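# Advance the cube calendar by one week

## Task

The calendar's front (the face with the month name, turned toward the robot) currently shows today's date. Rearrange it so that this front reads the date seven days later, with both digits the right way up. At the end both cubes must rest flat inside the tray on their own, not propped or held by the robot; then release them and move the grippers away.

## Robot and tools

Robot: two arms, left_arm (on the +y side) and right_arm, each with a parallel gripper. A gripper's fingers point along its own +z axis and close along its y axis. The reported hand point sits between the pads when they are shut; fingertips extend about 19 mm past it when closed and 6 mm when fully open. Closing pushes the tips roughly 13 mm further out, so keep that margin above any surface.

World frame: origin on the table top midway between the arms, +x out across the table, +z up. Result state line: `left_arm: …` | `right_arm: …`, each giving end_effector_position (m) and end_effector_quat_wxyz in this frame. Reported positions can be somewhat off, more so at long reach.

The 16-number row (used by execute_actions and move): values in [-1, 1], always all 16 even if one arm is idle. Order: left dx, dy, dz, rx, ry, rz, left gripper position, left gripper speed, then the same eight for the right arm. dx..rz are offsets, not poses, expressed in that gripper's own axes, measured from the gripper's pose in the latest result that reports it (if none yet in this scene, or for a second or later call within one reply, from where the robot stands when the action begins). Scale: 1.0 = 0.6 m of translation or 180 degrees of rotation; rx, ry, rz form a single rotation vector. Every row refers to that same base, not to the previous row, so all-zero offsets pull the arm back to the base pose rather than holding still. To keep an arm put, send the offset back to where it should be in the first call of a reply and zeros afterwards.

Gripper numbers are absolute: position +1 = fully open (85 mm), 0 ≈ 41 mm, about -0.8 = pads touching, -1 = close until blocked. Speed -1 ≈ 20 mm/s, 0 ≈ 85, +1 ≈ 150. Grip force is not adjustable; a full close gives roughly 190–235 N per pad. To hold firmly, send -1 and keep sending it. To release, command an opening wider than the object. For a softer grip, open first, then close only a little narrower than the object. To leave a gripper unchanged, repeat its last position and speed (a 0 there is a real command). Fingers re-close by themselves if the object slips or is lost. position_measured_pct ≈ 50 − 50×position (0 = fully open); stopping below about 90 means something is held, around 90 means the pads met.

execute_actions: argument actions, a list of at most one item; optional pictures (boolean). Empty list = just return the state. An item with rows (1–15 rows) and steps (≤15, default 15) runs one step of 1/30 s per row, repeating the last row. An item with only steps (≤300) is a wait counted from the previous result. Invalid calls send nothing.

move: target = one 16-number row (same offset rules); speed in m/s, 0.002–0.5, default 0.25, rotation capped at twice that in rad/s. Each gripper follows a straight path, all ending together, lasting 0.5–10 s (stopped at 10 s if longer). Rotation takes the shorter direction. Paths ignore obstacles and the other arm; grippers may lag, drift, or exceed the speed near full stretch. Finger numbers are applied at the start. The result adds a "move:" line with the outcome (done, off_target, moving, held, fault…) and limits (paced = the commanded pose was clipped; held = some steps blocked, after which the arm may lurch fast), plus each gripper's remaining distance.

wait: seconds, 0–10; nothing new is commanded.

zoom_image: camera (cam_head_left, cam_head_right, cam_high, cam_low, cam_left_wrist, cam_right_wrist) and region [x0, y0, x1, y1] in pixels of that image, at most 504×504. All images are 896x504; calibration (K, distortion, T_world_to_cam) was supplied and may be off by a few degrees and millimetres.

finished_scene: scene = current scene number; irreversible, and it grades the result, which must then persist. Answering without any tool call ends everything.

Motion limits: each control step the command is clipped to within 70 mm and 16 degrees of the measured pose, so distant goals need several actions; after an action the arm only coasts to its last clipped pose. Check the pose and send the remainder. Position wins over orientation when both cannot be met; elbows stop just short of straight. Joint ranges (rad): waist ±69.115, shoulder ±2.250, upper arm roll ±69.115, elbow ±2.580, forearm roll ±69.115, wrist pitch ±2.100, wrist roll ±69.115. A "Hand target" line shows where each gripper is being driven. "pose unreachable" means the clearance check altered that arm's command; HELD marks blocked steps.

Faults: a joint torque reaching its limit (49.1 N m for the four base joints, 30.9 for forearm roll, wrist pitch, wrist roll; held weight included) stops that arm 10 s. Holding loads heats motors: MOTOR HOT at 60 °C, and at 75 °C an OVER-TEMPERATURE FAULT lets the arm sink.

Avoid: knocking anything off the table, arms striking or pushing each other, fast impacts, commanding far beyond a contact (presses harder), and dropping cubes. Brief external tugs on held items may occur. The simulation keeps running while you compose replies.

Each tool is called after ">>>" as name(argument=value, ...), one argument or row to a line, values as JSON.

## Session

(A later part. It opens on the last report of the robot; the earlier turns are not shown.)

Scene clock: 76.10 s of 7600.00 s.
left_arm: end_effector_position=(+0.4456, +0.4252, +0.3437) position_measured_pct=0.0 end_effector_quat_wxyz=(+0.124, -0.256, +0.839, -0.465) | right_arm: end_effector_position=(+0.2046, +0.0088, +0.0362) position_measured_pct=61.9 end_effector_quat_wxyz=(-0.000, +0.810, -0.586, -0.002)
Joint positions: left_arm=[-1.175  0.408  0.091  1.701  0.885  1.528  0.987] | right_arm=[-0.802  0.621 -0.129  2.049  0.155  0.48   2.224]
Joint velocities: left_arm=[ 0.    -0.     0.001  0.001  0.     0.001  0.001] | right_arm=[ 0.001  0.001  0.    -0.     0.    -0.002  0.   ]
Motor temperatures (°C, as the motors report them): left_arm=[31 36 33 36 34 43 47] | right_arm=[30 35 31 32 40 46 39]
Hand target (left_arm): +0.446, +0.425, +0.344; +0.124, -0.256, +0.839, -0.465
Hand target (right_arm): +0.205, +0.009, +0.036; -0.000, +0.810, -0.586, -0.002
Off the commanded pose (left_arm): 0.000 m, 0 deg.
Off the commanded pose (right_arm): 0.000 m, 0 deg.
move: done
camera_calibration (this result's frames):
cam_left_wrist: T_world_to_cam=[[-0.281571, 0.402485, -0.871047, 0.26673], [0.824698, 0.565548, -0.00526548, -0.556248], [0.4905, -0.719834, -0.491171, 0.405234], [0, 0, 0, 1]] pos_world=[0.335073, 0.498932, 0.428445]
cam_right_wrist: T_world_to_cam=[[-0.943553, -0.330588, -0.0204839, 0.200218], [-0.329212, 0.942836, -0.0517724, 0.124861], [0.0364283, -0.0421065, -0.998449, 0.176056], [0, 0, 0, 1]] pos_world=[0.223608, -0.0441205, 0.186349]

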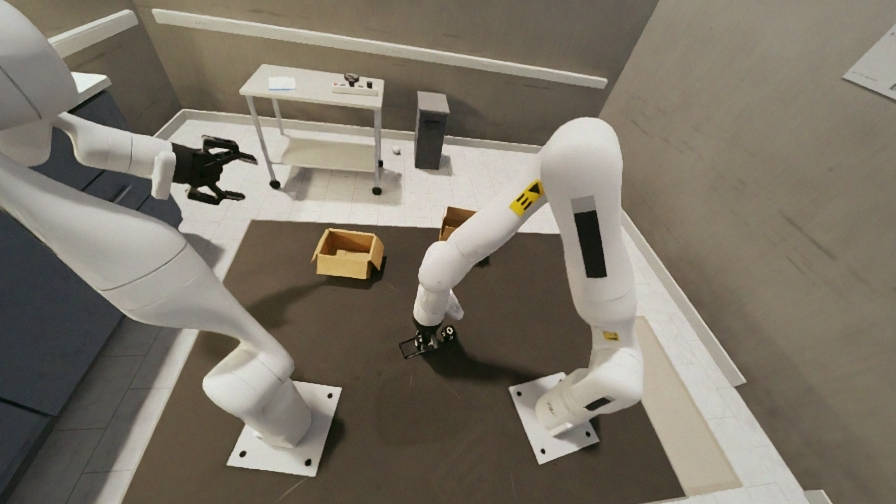

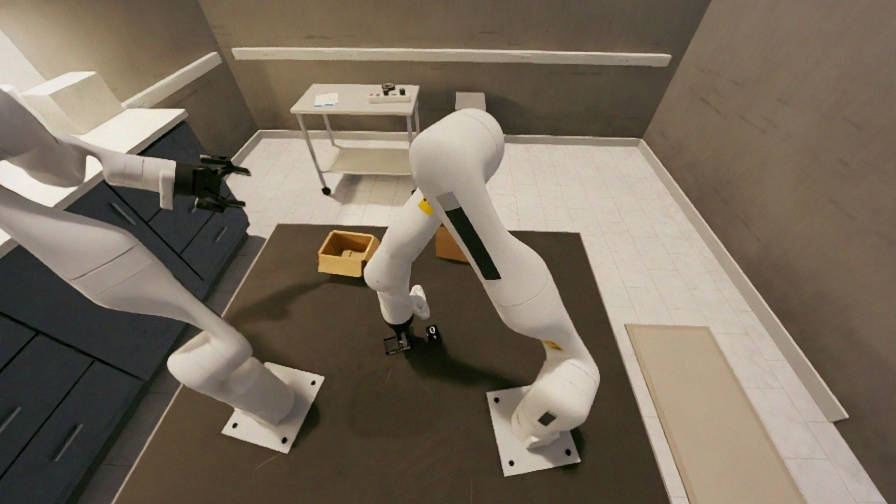

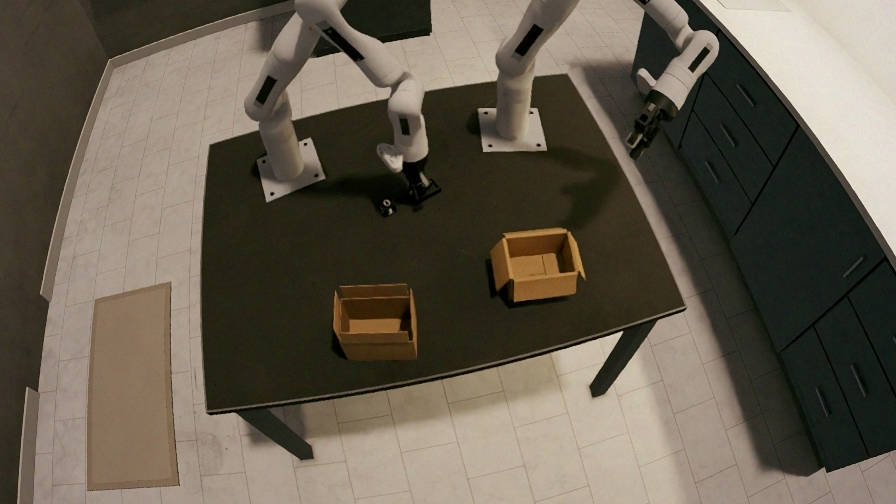

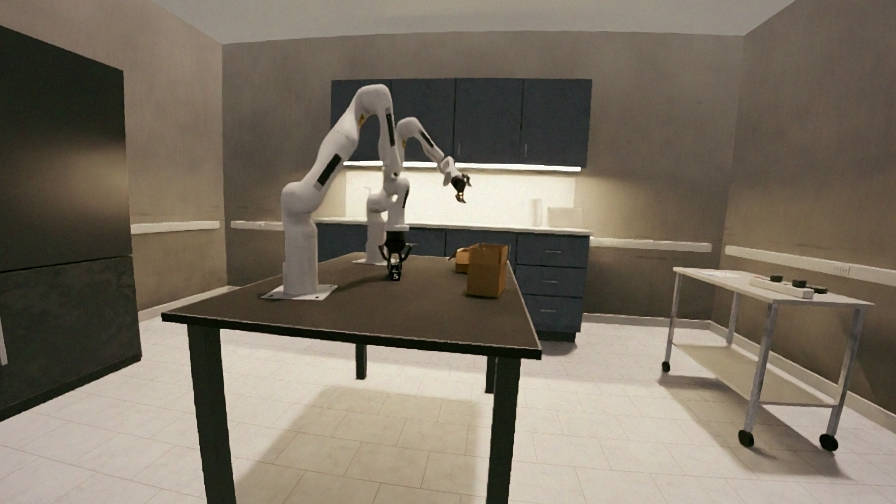

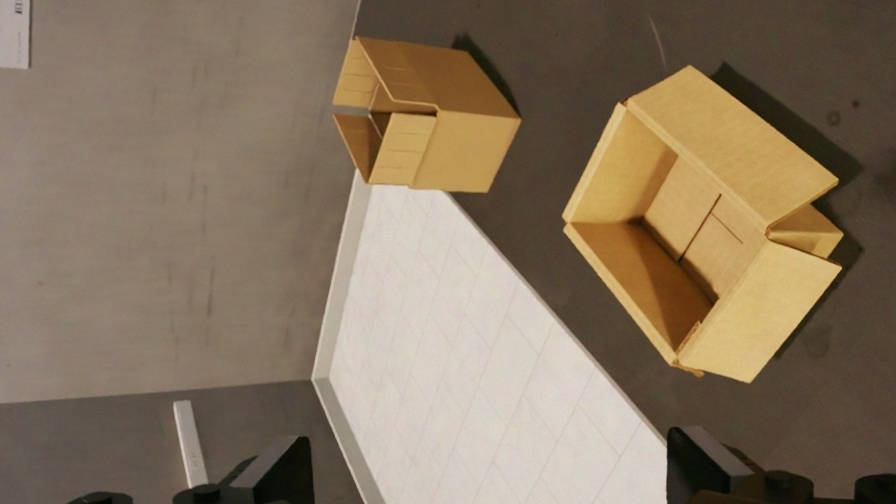

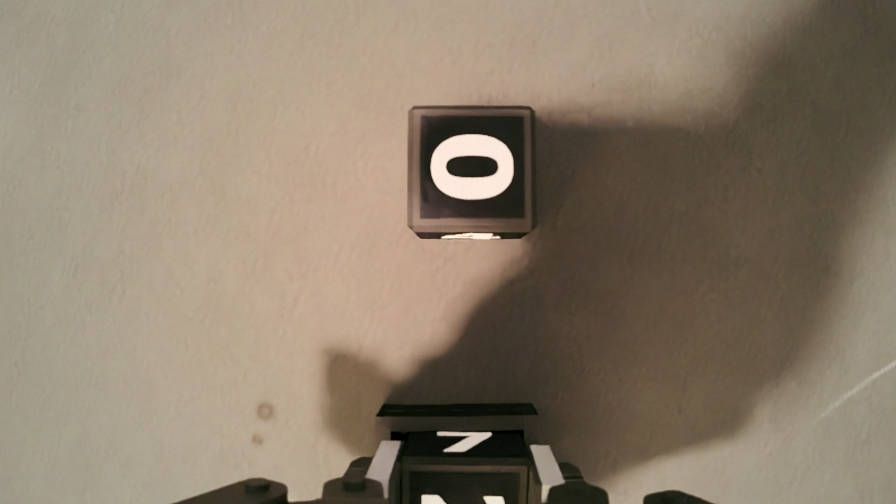

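>>> execute_actions(
  actions=[
    {"rows":[[0,0,0,0,0,0,1,0,0,0,0,0,0,0,0.2,0]],"steps":10},
  ],
  pictures=false,
)

>>> move(
  target=[0,0,0,0,0,0,1,0, 0,0,-0.067,0,0,0,0.2,0],
  speed=0.12,
)

>>> move(
  target=[0,0,0,0,0,0,1,0, 0.15,0,0,0,0,0,0.2,0],
  speed=0.2,
)

Scene clock: 79.43 s of 7600.00 s.
left_arm: end_effector_position=(+0.4456, +0.4252, +0.3437) position_measured_pct=0.0 end_effector_quat_wxyz=(+0.124, -0.256, +0.839, -0.465) | right_arm: end_effector_position=(+0.2046, +0.0088, +0.0362) position_measured_pct=41.7 end_effector_quat_wxyz=(-0.000, +0.810, -0.586, -0.002)
Joint positions: left_arm=[-1.175  0.408  0.091  1.701  0.885  1.528  0.987] | right_arm=[-0.802  0.621 -0.129  2.049  0.155  0.48   2.224]
Joint velocities: left_arm=[-0.001 -0.001  0.     0.     0.001 -0.    -0.001] | right_arm=[ 0.    -0.     0.    -0.     0.    -0.001 -0.   ]
Motor temperatures (°C, as the motors report them): left_arm=[31 36 33 36 34 43 47] | right_arm=[30 35 31 32 40 46 39]
Hand target (left_arm): +0.446, +0.425, +0.344; +0.124, -0.256, +0.839, -0.465
Hand target (right_arm): +0.205, +0.009, +0.036; -0.000, +0.810, -0.586, -0.002
Off the commanded pose (left_arm): 0.000 m, 0 deg.
Off the commanded pose (right_arm): 0.000 m, 0 deg.
Steps of this call (steps 1 to 90: nothing new was sent; steps 91 to 100: all 10 steps of this action). Readings (end_effector_position | what the end effector reports):
91: left_arm (+0.4456, +0.4252, +0.3437) | right_arm (+0.2046, +0.0088, +0.0362) | left_arm position_measured_pct=0.0 | right_arm position_measured_pct=61.9
92: left_arm (+0.4456, +0.4252, +0.3437) | right_arm (+0.2046, +0.0088, +0.0362) | left_arm position_measured_pct=0.0 | right_arm position_measured_pct=61.9
94: left_arm (+0.4456, +0.4252, +0.3437) | right_arm (+0.2046, +0.0088, +0.0362) | left_arm position_measured_pct=0.0 | right_arm position_measured_pct=57.1
98: left_arm (+0.4456, +0.4252, +0.3437) | right_arm (+0.2046, +0.0088, +0.0362) | left_arm position_measured_pct=0.0 | right_arm position_measured_pct=45.6
100: the state above

Scene clock: 80.43 s of 7600.00 s.
left_arm: end_effector_position=(+0.4456, +0.4252, +0.3437) position_measured_pct=0.0 end_effector_quat_wxyz=(+0.124, -0.256, +0.839, -0.465) | right_arm: end_effector_position=(+0.2047, +0.0086, +0.0762) position_measured_pct=40.1 end_effector_quat_wxyz=(+0.000, +0.810, -0.587, -0.002)
Joint positions: left_arm=[-1.175  0.408  0.091  1.701  0.885  1.528  0.987] | right_arm=[-0.783  0.53  -0.152  2.02   0.13   0.6    2.246]
Joint velocities: left_arm=[-0.     0.    -0.    -0.001 -0.    -0.    -0.   ] | right_arm=[ 0.002 -0.006  0.001 -0.    -0.001 -0.     0.   ]
Motor temperatures (°C, as the motors report them): left_arm=[31 36 33 36 34 43 47] | right_arm=[30 35 31 32 40 46 39]
Hand target (left_arm): +0.446, +0.425, +0.344; +0.124, -0.256, +0.839, -0.465
Hand target (right_arm): +0.205, +0.009, +0.076; -0.000, +0.810, -0.587, -0.002
Off the commanded pose (left_arm): 0.000 m, 0 deg.
Off the commanded pose (right_arm): 0.000 m, 0 deg.
move: done
camera_calibration (this result's frames):
cam_left_wrist: T_world_to_cam=[[-0.281571, 0.402485, -0.871048, 0.26673], [0.824697, 0.56555, -0.0052645, -0.556251], [0.490502, -0.719833, -0.49117, 0.405232], [0, 0, 0, 1]] pos_world=[0.335075, 0.498933, 0.428444]
cam_right_wrist: T_world_to_cam=[[-0.943606, -0.330468, -0.019948, 0.201008], [-0.329101, 0.942852, -0.0521762, 0.127208], [0.0360505, -0.0426689, -0.998439, 0.216105], [0, 0, 0, 1]] pos_world=[0.223746, -0.0442912, 0.226414]

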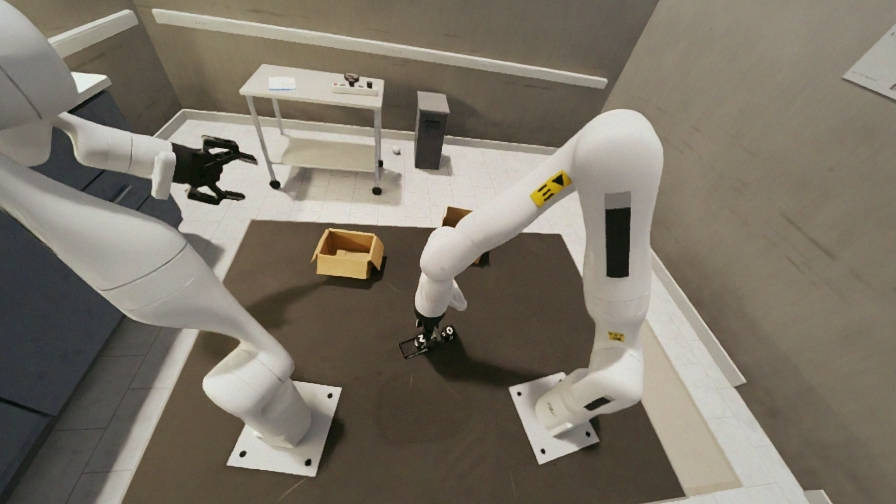

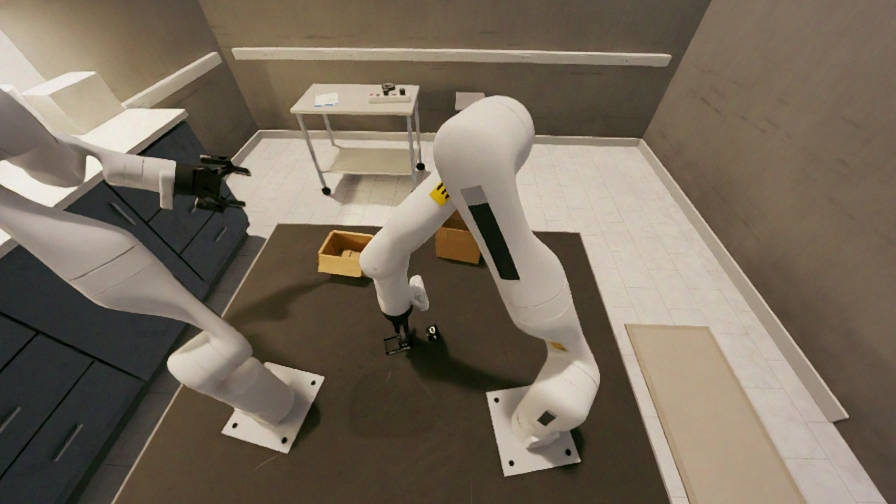

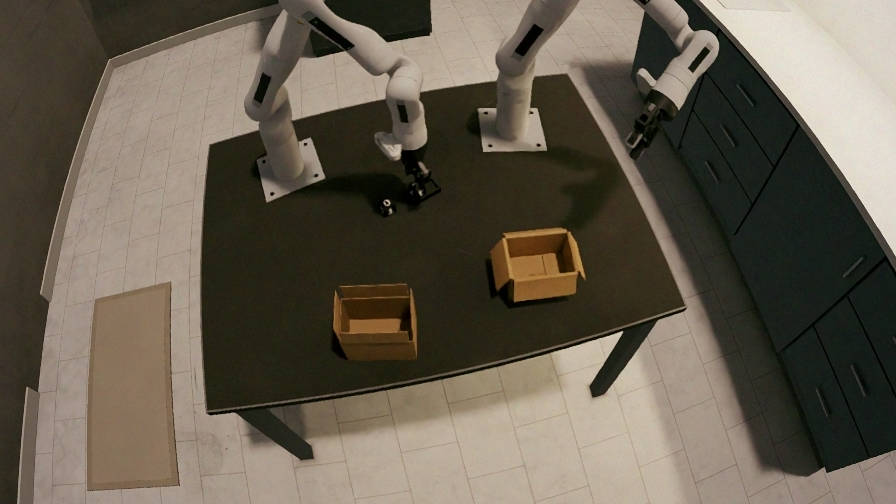

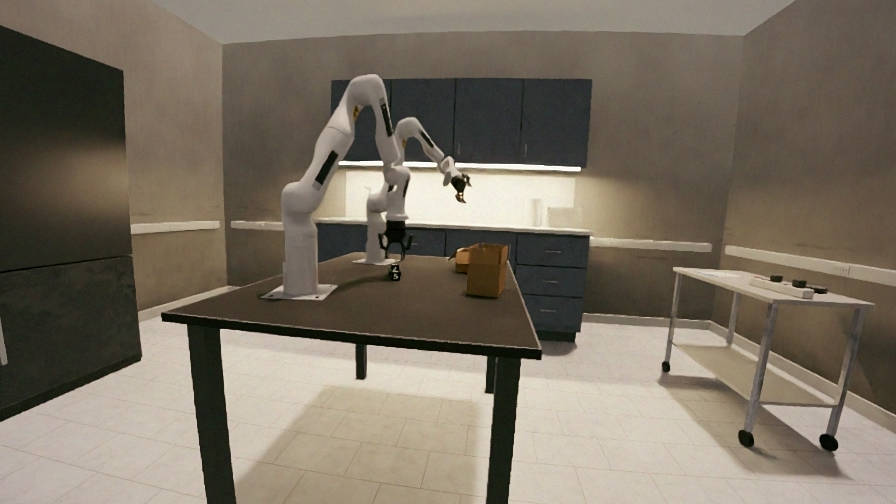

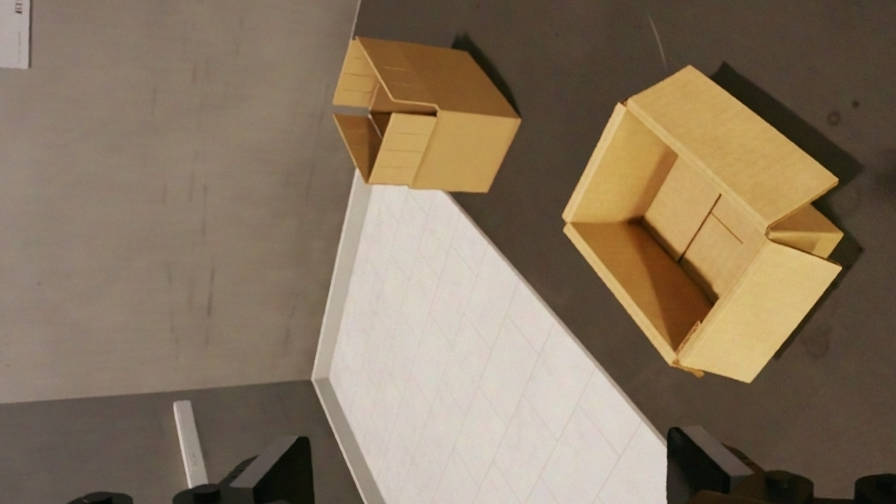

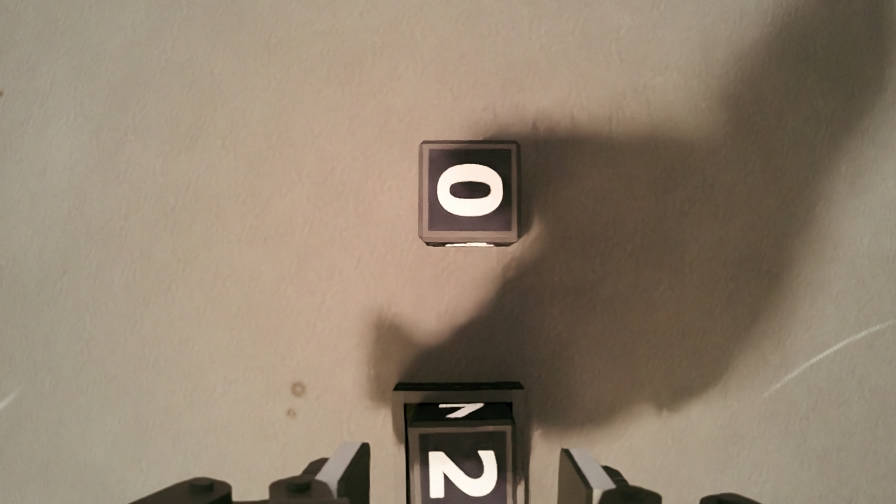

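Scene clock: 81.27 s of 7600.00 s.
left_arm: end_effector_position=(+0.4456, +0.4252, +0.3437) position_measured_pct=0.0 end_effector_quat_wxyz=(+0.124, -0.256, +0.839, -0.465) | right_arm: end_effector_position=(+0.2322, -0.0769, +0.0756) position_measured_pct=40.1 end_effector_quat_wxyz=(+0.001, +0.810, -0.586, -0.002)
Joint positions: left_arm=[-1.175  0.408  0.091  1.701  0.885  1.528  0.987] | right_arm=[-0.578  0.458 -0.159  2.183  0.136  0.511  2.43 ]
Joint velocities: left_arm=[ 0.    -0.001 -0.    -0.001 -0.     0.     0.002] | right_arm=[ 0.009 -0.004  0.007  0.001 -0.006  0.     0.006]
Motor temperatures (°C, as the motors report them): left_arm=[31 36 33 36 34 43 47] | right_arm=[30 35 31 32 40 46 39]
Hand target (left_arm): +0.446, +0.425, +0.344; +0.124, -0.256, +0.839, -0.465
Hand target (right_arm): +0.233, -0.077, +0.076; +0.001, +0.810, -0.586, -0.002
Off the commanded pose (left_arm): 0.000 m, 0 deg.
Off the commanded pose (right_arm): 0.001 m, 0 deg.
move: done
camera_calibration (this result's frames):
cam_left_wrist: T_world_to_cam=[[-0.281571, 0.402484, -0.871048, 0.26673], [0.824697, 0.565551, -0.00526391, -0.556252], [0.490503, -0.719833, -0.49117, 0.405231], [0, 0, 0, 1]] pos_world=[0.335075, 0.498933, 0.428444]
cam_right_wrist: T_world_to_cam=[[-0.943123, -0.33191, -0.0188572, 0.198445], [-0.330582, 0.942325, -0.0523426, 0.217116], [0.0351426, -0.0431317, -0.998451, 0.211057], [0, 0, 0, 1]] pos_world=[0.251516, -0.129625, 0.225836]

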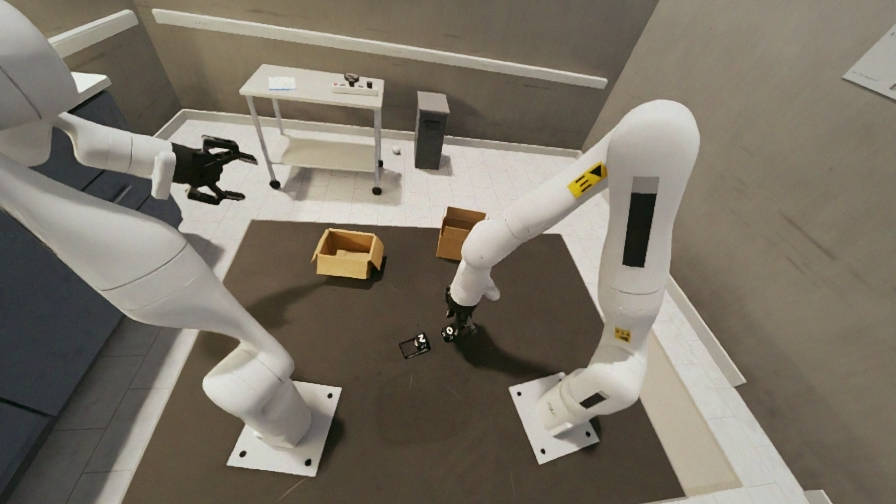

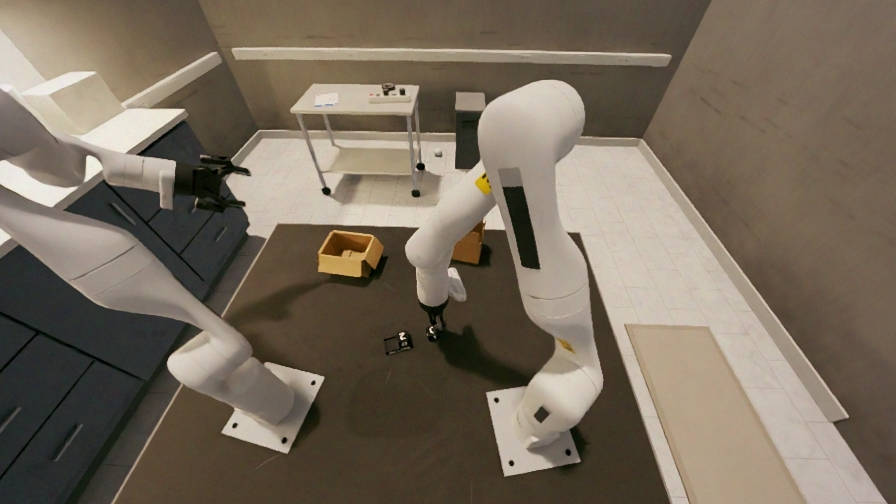

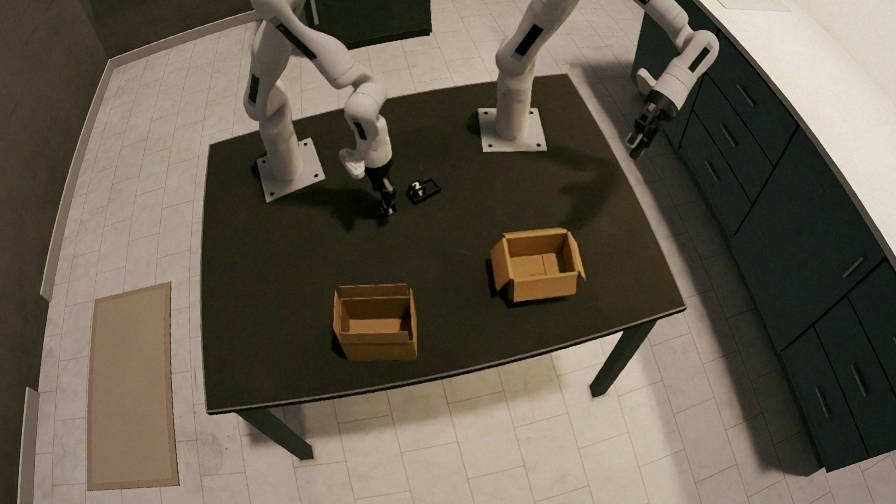

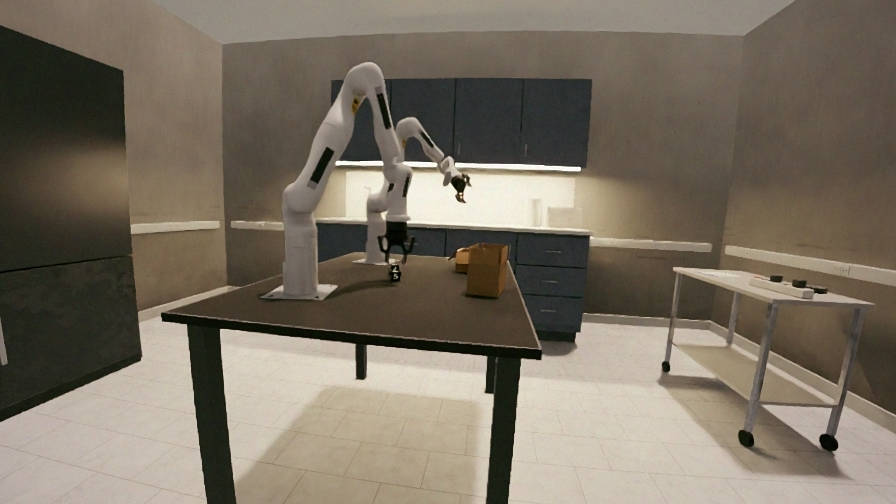

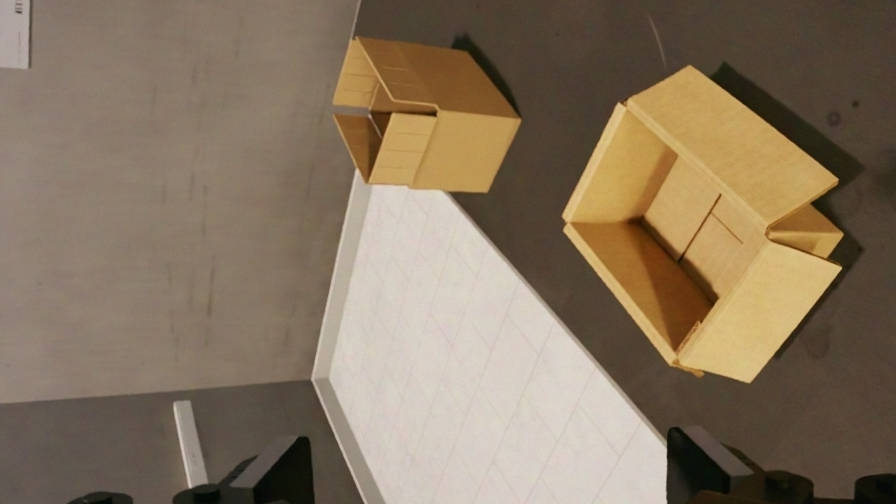

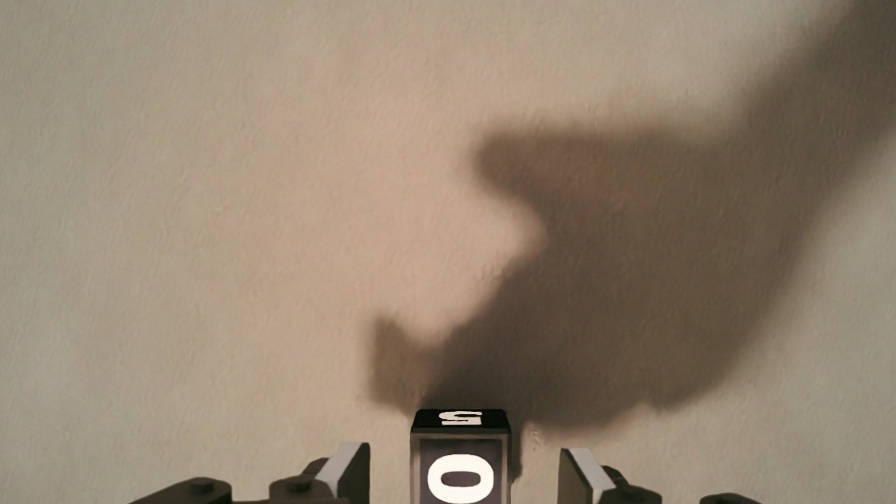

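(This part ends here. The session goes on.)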